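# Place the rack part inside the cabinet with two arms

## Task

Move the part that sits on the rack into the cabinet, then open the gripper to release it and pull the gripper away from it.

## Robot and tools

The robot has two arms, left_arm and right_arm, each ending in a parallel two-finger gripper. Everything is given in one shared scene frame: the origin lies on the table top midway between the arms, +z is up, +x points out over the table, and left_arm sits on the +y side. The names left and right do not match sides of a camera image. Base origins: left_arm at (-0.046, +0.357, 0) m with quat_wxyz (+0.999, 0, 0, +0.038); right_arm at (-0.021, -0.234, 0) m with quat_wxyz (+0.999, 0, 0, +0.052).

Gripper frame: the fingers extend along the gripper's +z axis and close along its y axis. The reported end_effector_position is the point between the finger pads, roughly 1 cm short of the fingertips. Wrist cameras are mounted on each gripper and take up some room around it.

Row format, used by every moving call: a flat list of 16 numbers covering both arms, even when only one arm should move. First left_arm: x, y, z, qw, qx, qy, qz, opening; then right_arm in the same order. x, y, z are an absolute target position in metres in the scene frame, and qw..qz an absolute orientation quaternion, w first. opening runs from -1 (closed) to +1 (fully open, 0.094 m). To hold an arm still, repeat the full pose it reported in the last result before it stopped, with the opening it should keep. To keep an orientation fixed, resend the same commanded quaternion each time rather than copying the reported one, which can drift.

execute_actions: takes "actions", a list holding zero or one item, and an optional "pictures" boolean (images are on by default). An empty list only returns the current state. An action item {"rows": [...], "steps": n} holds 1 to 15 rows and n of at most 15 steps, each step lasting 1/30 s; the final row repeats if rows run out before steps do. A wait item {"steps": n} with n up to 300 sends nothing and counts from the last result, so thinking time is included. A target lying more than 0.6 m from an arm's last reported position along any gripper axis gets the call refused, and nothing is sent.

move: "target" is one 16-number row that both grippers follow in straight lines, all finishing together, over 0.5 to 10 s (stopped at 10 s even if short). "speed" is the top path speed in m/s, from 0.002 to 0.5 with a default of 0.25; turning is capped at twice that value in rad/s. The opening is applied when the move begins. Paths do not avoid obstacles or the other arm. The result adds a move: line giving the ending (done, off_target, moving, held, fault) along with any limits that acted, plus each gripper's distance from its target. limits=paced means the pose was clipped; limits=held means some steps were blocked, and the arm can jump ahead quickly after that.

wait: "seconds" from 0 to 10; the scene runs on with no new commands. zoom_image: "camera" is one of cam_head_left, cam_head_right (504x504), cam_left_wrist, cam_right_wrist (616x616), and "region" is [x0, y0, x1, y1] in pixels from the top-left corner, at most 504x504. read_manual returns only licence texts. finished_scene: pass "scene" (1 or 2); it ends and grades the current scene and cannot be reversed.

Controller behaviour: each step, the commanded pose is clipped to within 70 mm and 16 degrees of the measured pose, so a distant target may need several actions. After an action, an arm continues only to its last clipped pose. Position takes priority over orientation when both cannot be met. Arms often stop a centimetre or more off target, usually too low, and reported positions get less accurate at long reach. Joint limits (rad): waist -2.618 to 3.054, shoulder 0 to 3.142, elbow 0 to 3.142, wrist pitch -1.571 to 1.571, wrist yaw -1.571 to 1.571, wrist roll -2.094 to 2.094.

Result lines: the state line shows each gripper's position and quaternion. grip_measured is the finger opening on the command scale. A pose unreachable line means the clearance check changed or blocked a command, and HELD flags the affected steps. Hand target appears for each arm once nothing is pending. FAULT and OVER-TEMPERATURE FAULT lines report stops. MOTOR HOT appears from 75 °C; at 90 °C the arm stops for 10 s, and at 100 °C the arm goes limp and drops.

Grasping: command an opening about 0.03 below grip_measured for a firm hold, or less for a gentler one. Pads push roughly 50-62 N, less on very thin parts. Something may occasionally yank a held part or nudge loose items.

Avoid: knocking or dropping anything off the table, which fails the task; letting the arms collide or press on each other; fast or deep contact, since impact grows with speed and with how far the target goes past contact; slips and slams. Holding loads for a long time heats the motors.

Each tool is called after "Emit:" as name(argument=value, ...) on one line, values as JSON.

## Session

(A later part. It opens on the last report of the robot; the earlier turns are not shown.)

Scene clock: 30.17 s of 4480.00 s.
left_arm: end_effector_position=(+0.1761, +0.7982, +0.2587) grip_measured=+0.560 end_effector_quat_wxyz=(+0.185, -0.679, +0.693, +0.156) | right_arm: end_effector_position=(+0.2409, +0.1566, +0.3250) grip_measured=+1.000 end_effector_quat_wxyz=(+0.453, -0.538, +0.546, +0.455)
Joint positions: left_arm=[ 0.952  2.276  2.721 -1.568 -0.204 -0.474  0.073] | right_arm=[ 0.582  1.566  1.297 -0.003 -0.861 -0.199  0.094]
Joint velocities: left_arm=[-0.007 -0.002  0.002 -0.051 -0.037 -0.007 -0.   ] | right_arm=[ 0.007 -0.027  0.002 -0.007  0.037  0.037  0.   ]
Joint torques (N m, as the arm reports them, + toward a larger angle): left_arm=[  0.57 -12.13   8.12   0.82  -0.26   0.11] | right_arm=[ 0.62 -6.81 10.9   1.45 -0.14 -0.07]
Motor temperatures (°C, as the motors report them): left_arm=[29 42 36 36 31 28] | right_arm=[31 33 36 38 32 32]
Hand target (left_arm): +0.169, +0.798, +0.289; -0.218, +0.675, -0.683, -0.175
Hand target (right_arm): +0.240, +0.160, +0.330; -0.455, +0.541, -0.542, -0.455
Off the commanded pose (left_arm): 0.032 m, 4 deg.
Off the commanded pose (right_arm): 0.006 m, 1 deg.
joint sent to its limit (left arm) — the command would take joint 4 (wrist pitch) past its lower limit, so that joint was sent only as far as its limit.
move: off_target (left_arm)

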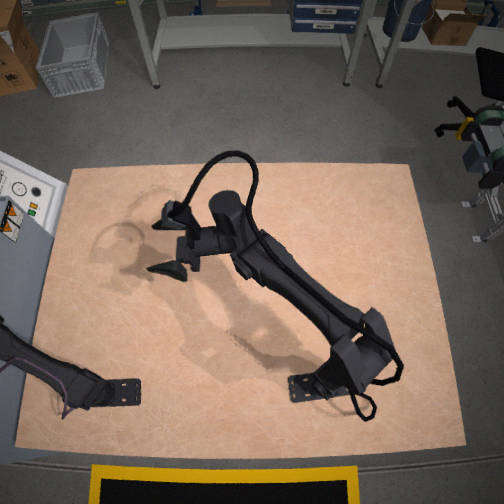

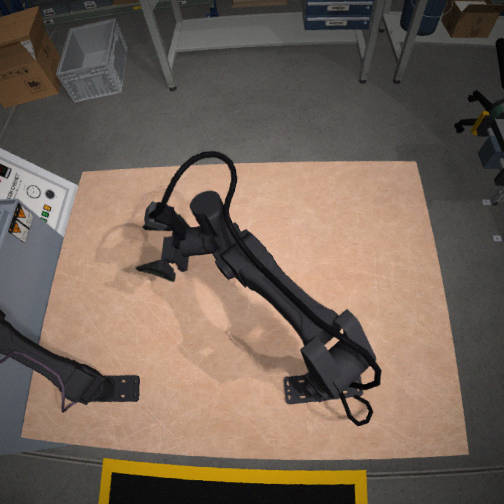

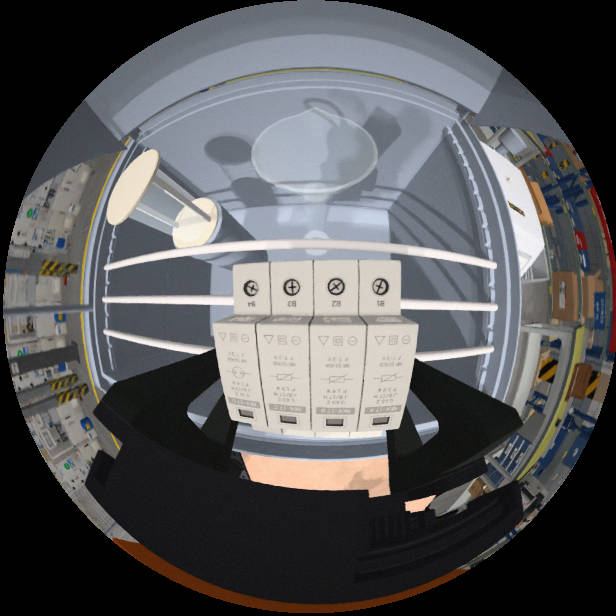

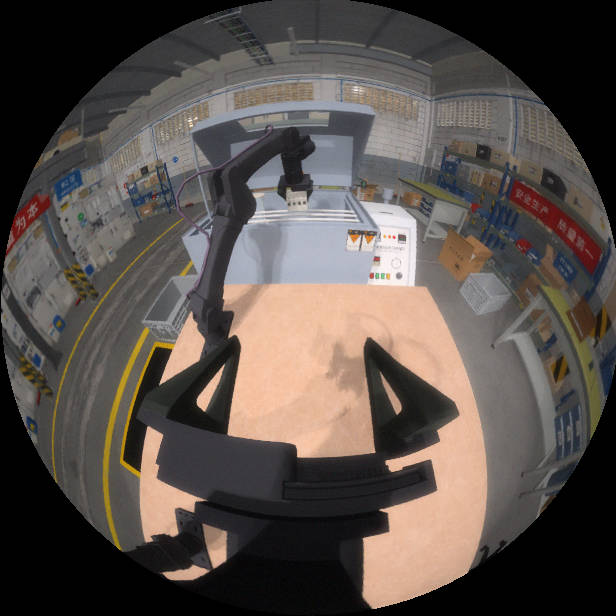

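Emit:
move(target=[0.17,0.809,0.27,0.153,-0.69,0.69,0.153,0.48,0.24,0.16,0.33,0.455,-0.542,0.542,0.455,1], speed=0.03)

Emit:
zoom_image(camera="cam_right_wrist", region=[255, 180, 345, 240])

Scene clock: 33.43 s of 4480.00 s.
left_arm: end_effector_position=(+0.1780, +0.8055, +0.2377) grip_measured=+0.560 end_effector_quat_wxyz=(+0.168, -0.682, +0.697, +0.146) | right_arm: end_effector_position=(+0.2409, +0.1566, +0.3250) grip_measured=+1.000 end_effector_quat_wxyz=(+0.453, -0.538, +0.546, +0.455)
Joint positions: left_arm=[ 0.961  2.327  2.733 -1.568 -0.19  -0.472  0.073] | right_arm=[ 0.582  1.566  1.297 -0.003 -0.861 -0.199  0.094]
Joint velocities: left_arm=[ 0.007  0.002  0.002  0.022 -0.081 -0.051  0.   ] | right_arm=[ 0.007  0.017 -0.002 -0.051  0.007  0.022  0.   ]
Joint torques (N m, as the arm reports them, + toward a larger angle): left_arm=[  0.69 -12.63   8.17   0.75  -0.34   0.11] | right_arm=[ 0.7  -6.81 10.92  1.44 -0.14 -0.07]
Motor temperatures (°C, as the motors report them): left_arm=[29 43 36 36 31 28] | right_arm=[31 33 37 38 32 32]
Hand target (left_arm): +0.169, +0.807, +0.269; -0.201, +0.680, -0.685, -0.169
Hand target (right_arm): +0.240, +0.160, +0.330; -0.455, +0.541, -0.542, -0.455
Off the commanded pose (left_arm): 0.033 m, 2 deg.
Off the commanded pose (right_arm): 0.006 m, 1 deg.
joint sent to its limit (left arm) — the command would take joint 4 (wrist pitch) past its lower limit, so that joint was sent only as far as its limit.
move: off_target (left_arm)

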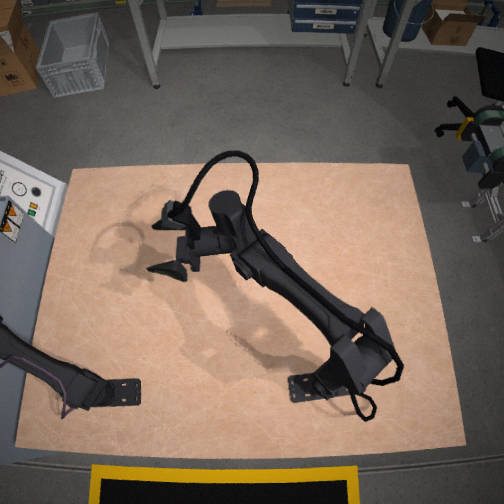

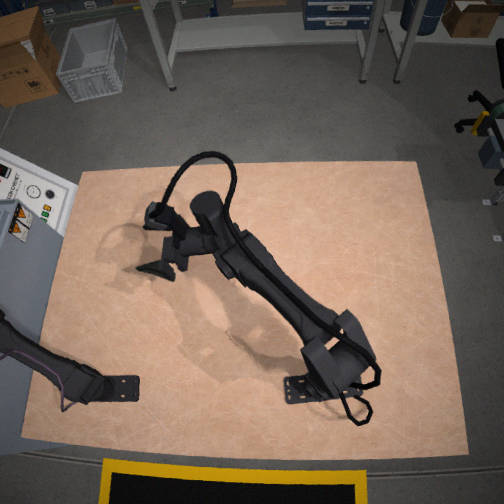

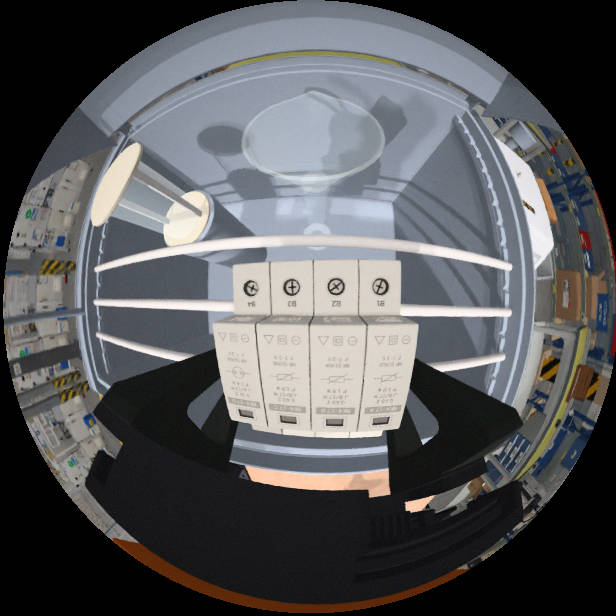

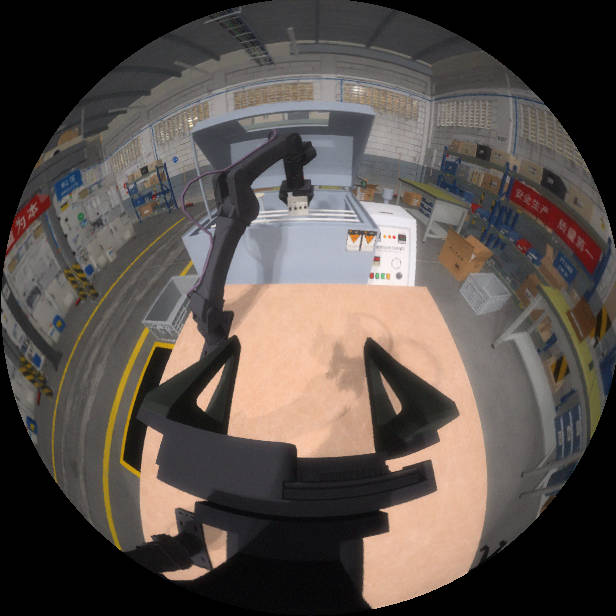

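Region (255, 180, 345, 240) of cam_right_wrist's 616x616 image, scaled by 5.600, with more detail than that image has.

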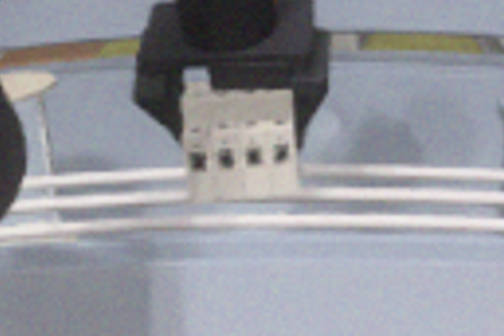

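Emit:
move(target=[0.17,0.809,0.254,0.153,-0.69,0.69,0.153,0.48,0.24,0.16,0.33,0.455,-0.542,0.542,0.455,1], speed=0.015)

Emit:
zoom_image(camera="cam_right_wrist", region=[255, 180, 345, 240])

Scene clock: 38.50 s of 4480.00 s.
left_arm: end_effector_position=(+0.1811, +0.8078, +0.2229) grip_measured=+0.553 end_effector_quat_wxyz=(+0.155, -0.683, +0.701, +0.138) | right_arm: end_effector_position=(+0.2409, +0.1566, +0.3250) grip_measured=+1.000 end_effector_quat_wxyz=(+0.453, -0.538, +0.546, +0.455)
Joint positions: left_arm=[ 0.961  2.357  2.733 -1.568 -0.182 -0.472  0.073] | right_arm=[ 0.582  1.566  1.297 -0.003 -0.861 -0.199  0.094]
Joint velocities: left_arm=[ 0.007  0.017 -0.002 -0.037 -0.081 -0.066  0.   ] | right_arm=[-0.007  0.002 -0.002  0.007 -0.022 -0.007  0.   ]
Joint torques (N m, as the arm reports them, + toward a larger angle): left_arm=[  0.64 -13.83   6.24   0.72  -0.41   0.03] | right_arm=[ 0.67 -6.79 10.94  1.44 -0.15 -0.07]
Motor temperatures (°C, as the motors report them): left_arm=[29 45 36 36 31 28] | right_arm=[31 33 37 38 32 32]
Hand target (left_arm): +0.170, +0.808, +0.253; -0.181, +0.685, -0.687, -0.162
Hand target (right_arm): +0.240, +0.160, +0.330; -0.455, +0.541, -0.542, -0.455
Off the commanded pose (left_arm): 0.033 m, 2 deg.
Off the commanded pose (right_arm): 0.006 m, 1 deg.
joint sent to its limit (left arm) — the command would take joint 4 (wrist pitch) past its lower limit, so that joint was sent only as far as its limit.
After step 90, 0.53 s passed at rest.
move: off_target (left_arm)

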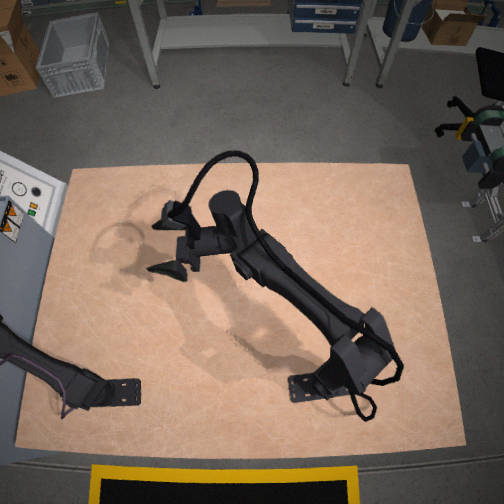

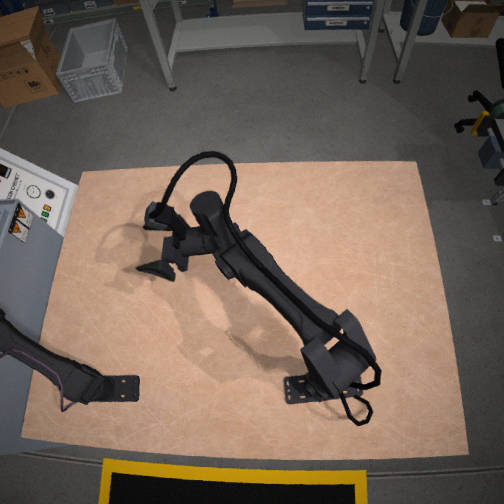

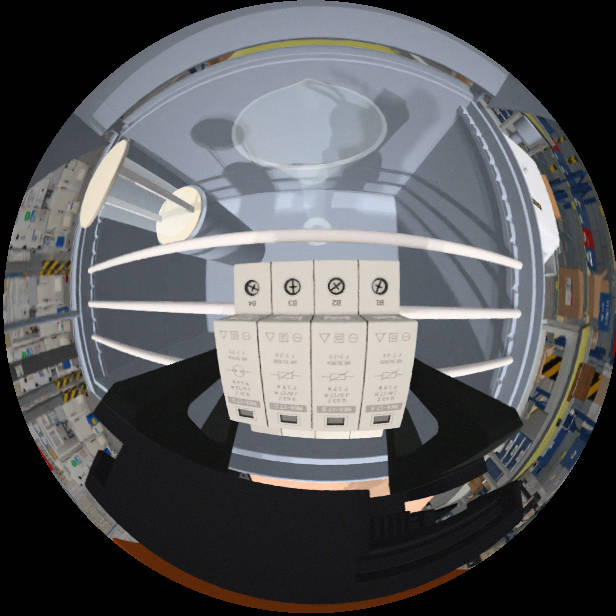

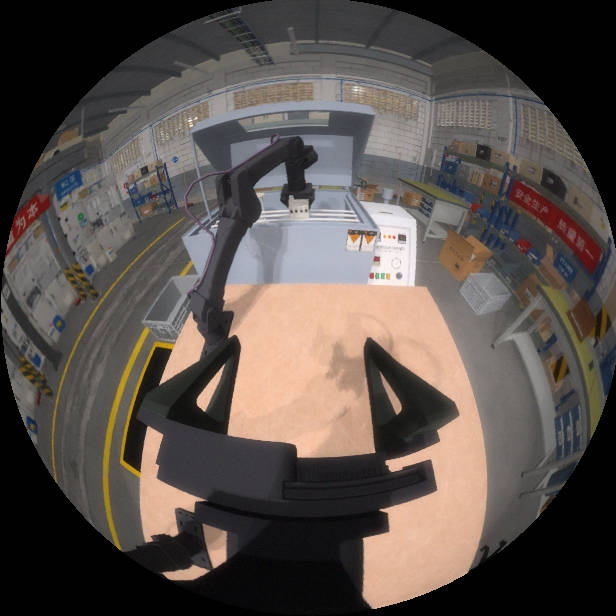

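Region (255, 180, 345, 240) of cam_right_wrist's 616x616 image, scaled by 5.600, with more detail than that image has.

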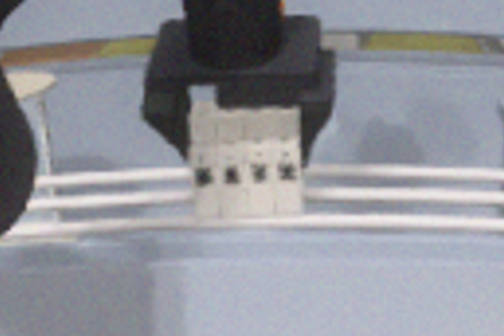

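Contact at the expected height. Release slightly and check.

Emit:
move(target=[0.17,0.809,0.262,0.153,-0.69,0.69,0.153,0.65,0.24,0.16,0.33,0.455,-0.542,0.542,0.455,1], speed=0.02)

Scene clock: 41.50 s of 4480.00 s.
left_arm: end_effector_position=(+0.1798, +0.8067, +0.2296) grip_measured=+0.649 end_effector_quat_wxyz=(+0.161, -0.682, +0.699, +0.141) | right_arm: end_effector_position=(+0.2409, +0.1566, +0.3250) grip_measured=+1.000 end_effector_quat_wxyz=(+0.453, -0.538, +0.546, +0.455)
Joint positions: left_arm=[ 0.961  2.343  2.733 -1.568 -0.185 -0.471  0.077] | right_arm=[ 0.582  1.566  1.297 -0.003 -0.861 -0.199  0.094]
Joint velocities: left_arm=[-0.002  0.002  0.007 -0.051  0.007 -0.037  0.001] | right_arm=[-0.002  0.017  0.002 -0.022 -0.037  0.007  0.   ]
Joint torques (N m, as the arm reports them, + toward a larger angle): left_arm=[  0.62 -13.31   7.21   0.73  -0.4    0.06] | right_arm=[ 0.66 -6.81 10.87  1.45 -0.16 -0.05]
Motor temperatures (°C, as the motors report them): left_arm=[29 46 36 36 31 28] | right_arm=[31 34 37 38 32 32]
Hand target (left_arm): +0.169, +0.808, +0.261; -0.191, +0.682, -0.686, -0.166
Hand target (right_arm): +0.240, +0.160, +0.330; -0.455, +0.541, -0.542, -0.455
Off the commanded pose (left_arm): 0.034 m, 2 deg.
Off the commanded pose (right_arm): 0.006 m, 1 deg.
joint sent to its limit (left arm) — the command would take joint 4 (wrist pitch) past its lower limit, so that joint was sent only as far as its limit.
move: off_target (left_arm)

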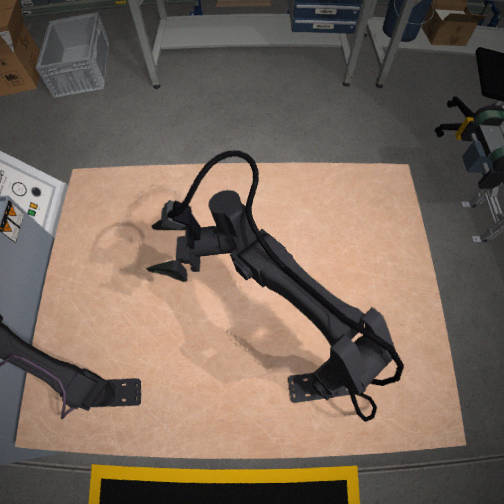

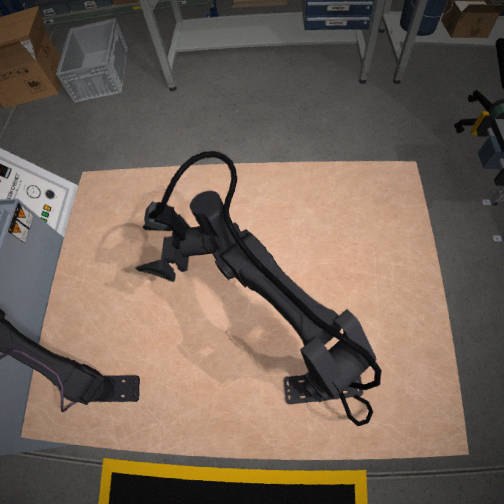

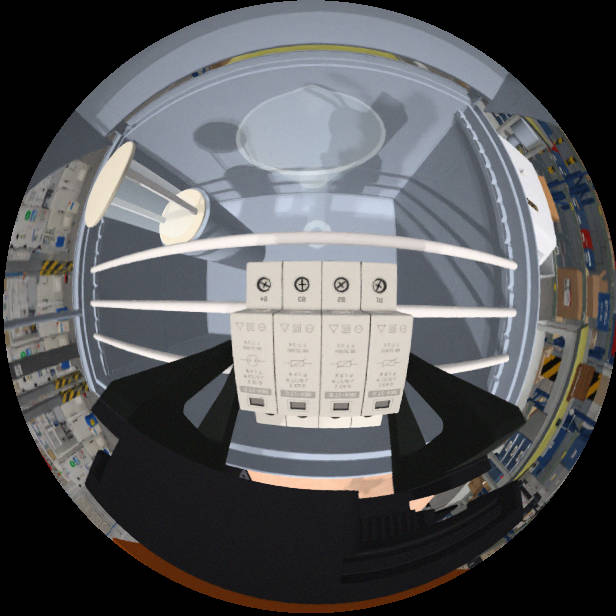

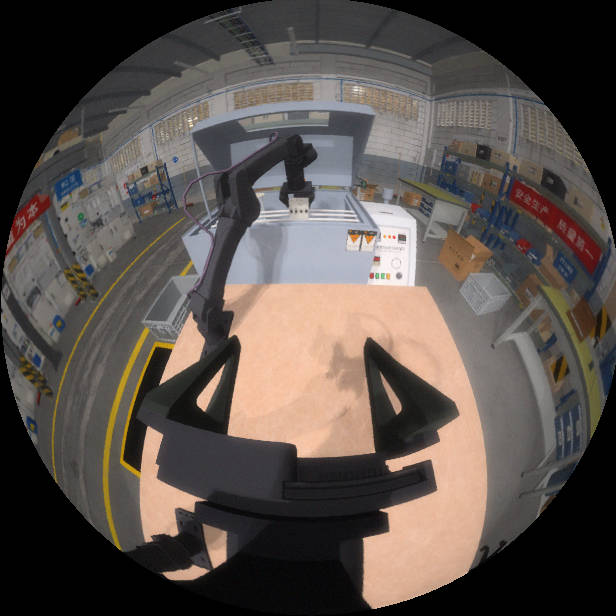

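Emit:
move(target=[0.17,0.79,0.33,0.153,-0.69,0.69,0.153,1,0.22,0.0,0.35,0.455,-0.542,0.542,0.455,1], speed=0.1)

Emit:
move(target=[0.2,0.56,0.38,0.25,-0.65,0.70,0.13,1,0.22,-0.05,0.35,0.455,-0.542,0.542,0.455,1])

Scene clock: 45.13 s of 4480.00 s.
left_arm: end_effector_position=(+0.1710, +0.7954, +0.3065) grip_measured=+1.000 end_effector_quat_wxyz=(+0.242, -0.669, +0.679, +0.179) | right_arm: end_effector_position=(+0.2208, +0.0028, +0.3337) grip_measured=+1.000 end_effector_quat_wxyz=(+0.444, -0.538, +0.554, +0.455)
Joint positions: left_arm=[ 0.954  2.227  2.8   -1.568 -0.217 -0.461  0.094] | right_arm=[ 0.143  1.283  1.2   -0.583 -1.256 -0.616  0.094]
Joint velocities: left_arm=[ 0.017 -0.007 -0.007  0.037 -0.007 -0.022  0.   ] | right_arm=[ 0.012  0.012  0.007 -0.081  0.007  0.037  0.   ]
Joint torques (N m, as the arm reports them, + toward a larger angle): left_arm=[ -0.71 -11.33   6.51   0.99  -0.26   0.1 ] | right_arm=[-0.62 -4.94 11.88  0.98 -0.59 -0.09]
Motor temperatures (°C, as the motors report them): left_arm=[29 47 36 36 31 28] | right_arm=[31 34 37 38 32 32]
Hand target (left_arm): +0.170, +0.789, +0.329; -0.266, +0.660, -0.676, -0.193
Hand target (right_arm): +0.217, +0.000, +0.348; -0.454, +0.543, -0.542, -0.453
Off the commanded pose (left_arm): 0.024 m, 11 deg.
Off the commanded pose (right_arm): 0.017 m, 2 deg.
joint sent to its limit (left arm) — the command would take joint 4 (wrist pitch) past its lower limit, so that joint was sent only as far as its limit.
move: off_target (left_arm, right_arm)

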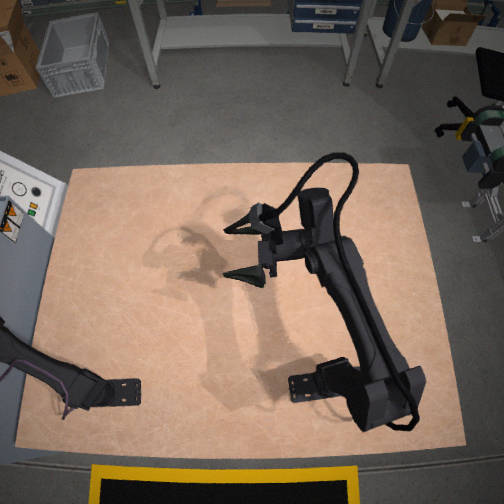

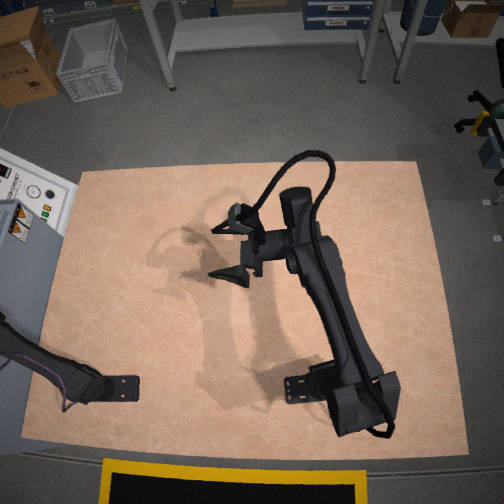

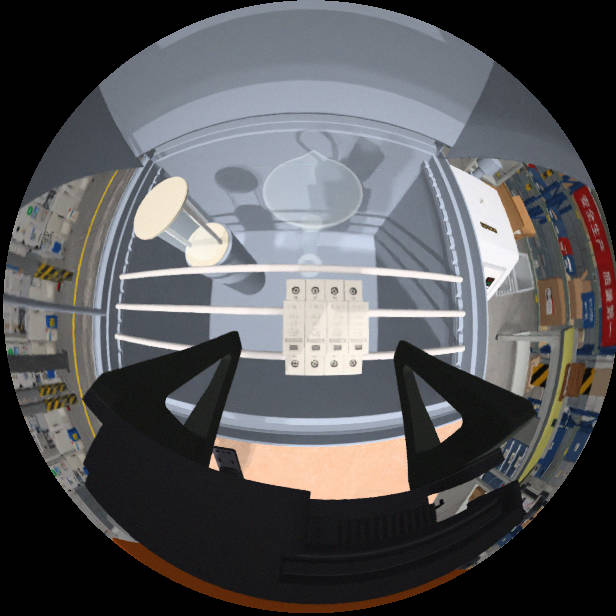

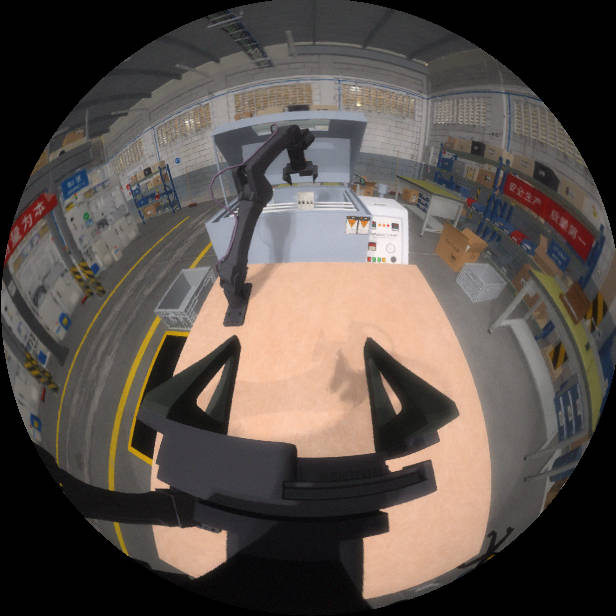

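Scene clock: 47.07 s of 4480.00 s.
left_arm: end_effector_position=(+0.2086, +0.5606, +0.3786) grip_measured=+1.000 end_effector_quat_wxyz=(+0.325, -0.626, +0.700, +0.112) | right_arm: end_effector_position=(+0.2167, -0.0486, +0.3442) grip_measured=+1.000 end_effector_quat_wxyz=(+0.454, -0.545, +0.545, +0.447)
Joint positions: left_arm=[ 0.396  1.558  2.168 -1.567 -0.367 -0.87   0.094] | right_arm=[-0.064  1.405  1.433 -1.351 -1.376 -1.327  0.094]
Joint velocities: left_arm=[ 0.012 -0.022 -0.002 -0.022  0.007 -0.051  0.   ] | right_arm=[ 0.012  0.046  0.046 -0.198  0.022 -0.11   0.   ]
Joint torques (N m, as the arm reports them, + toward a larger angle): left_arm=[-0.54 -5.    3.97  1.02 -0.36 -0.06] | right_arm=[-0.49 -3.07  9.73  0.4  -0.78 -0.08]
Motor temperatures (°C, as the motors report them): left_arm=[29 46 36 37 31 28] | right_arm=[31 33 37 38 32 32]
Hand target (left_arm): +0.204, +0.559, +0.381; +0.329, -0.628, +0.695, +0.118
Hand target (right_arm): +0.218, -0.050, +0.349; -0.455, +0.541, -0.543, -0.453
Off the commanded pose (left_arm): 0.009 m, 9 deg.
Off the commanded pose (right_arm): 0.007 m, 1 deg.
joint sent to its limit (left arm) — the command would take joint 4 (wrist pitch) past its lower limit, so that joint was sent only as far as its limit.
move: off_target (left_arm)

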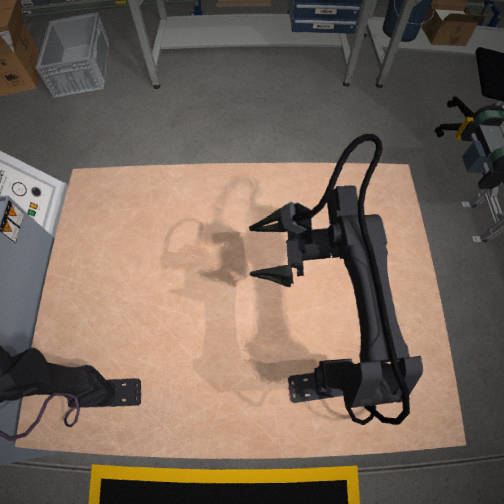

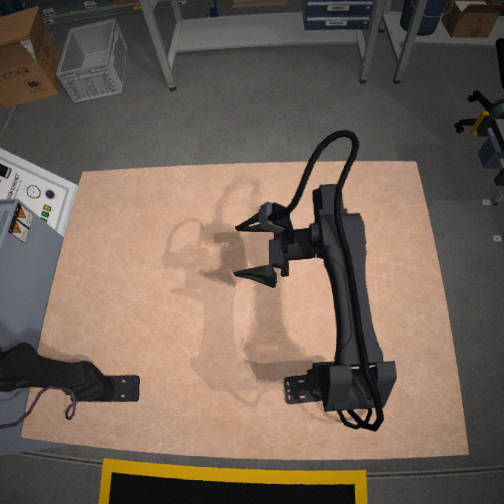

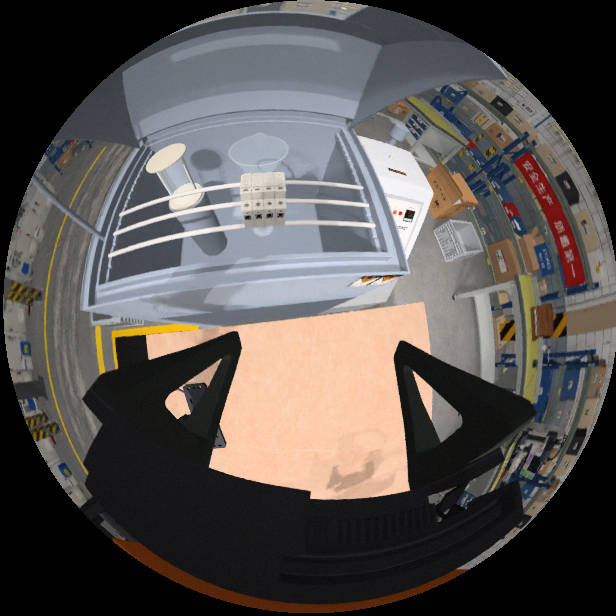

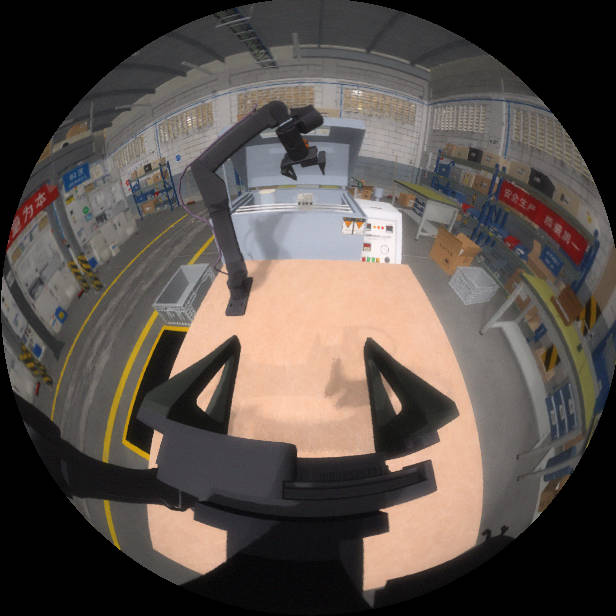

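Emit:
finished_scene(scene=2)

The scene is finished: the task was done.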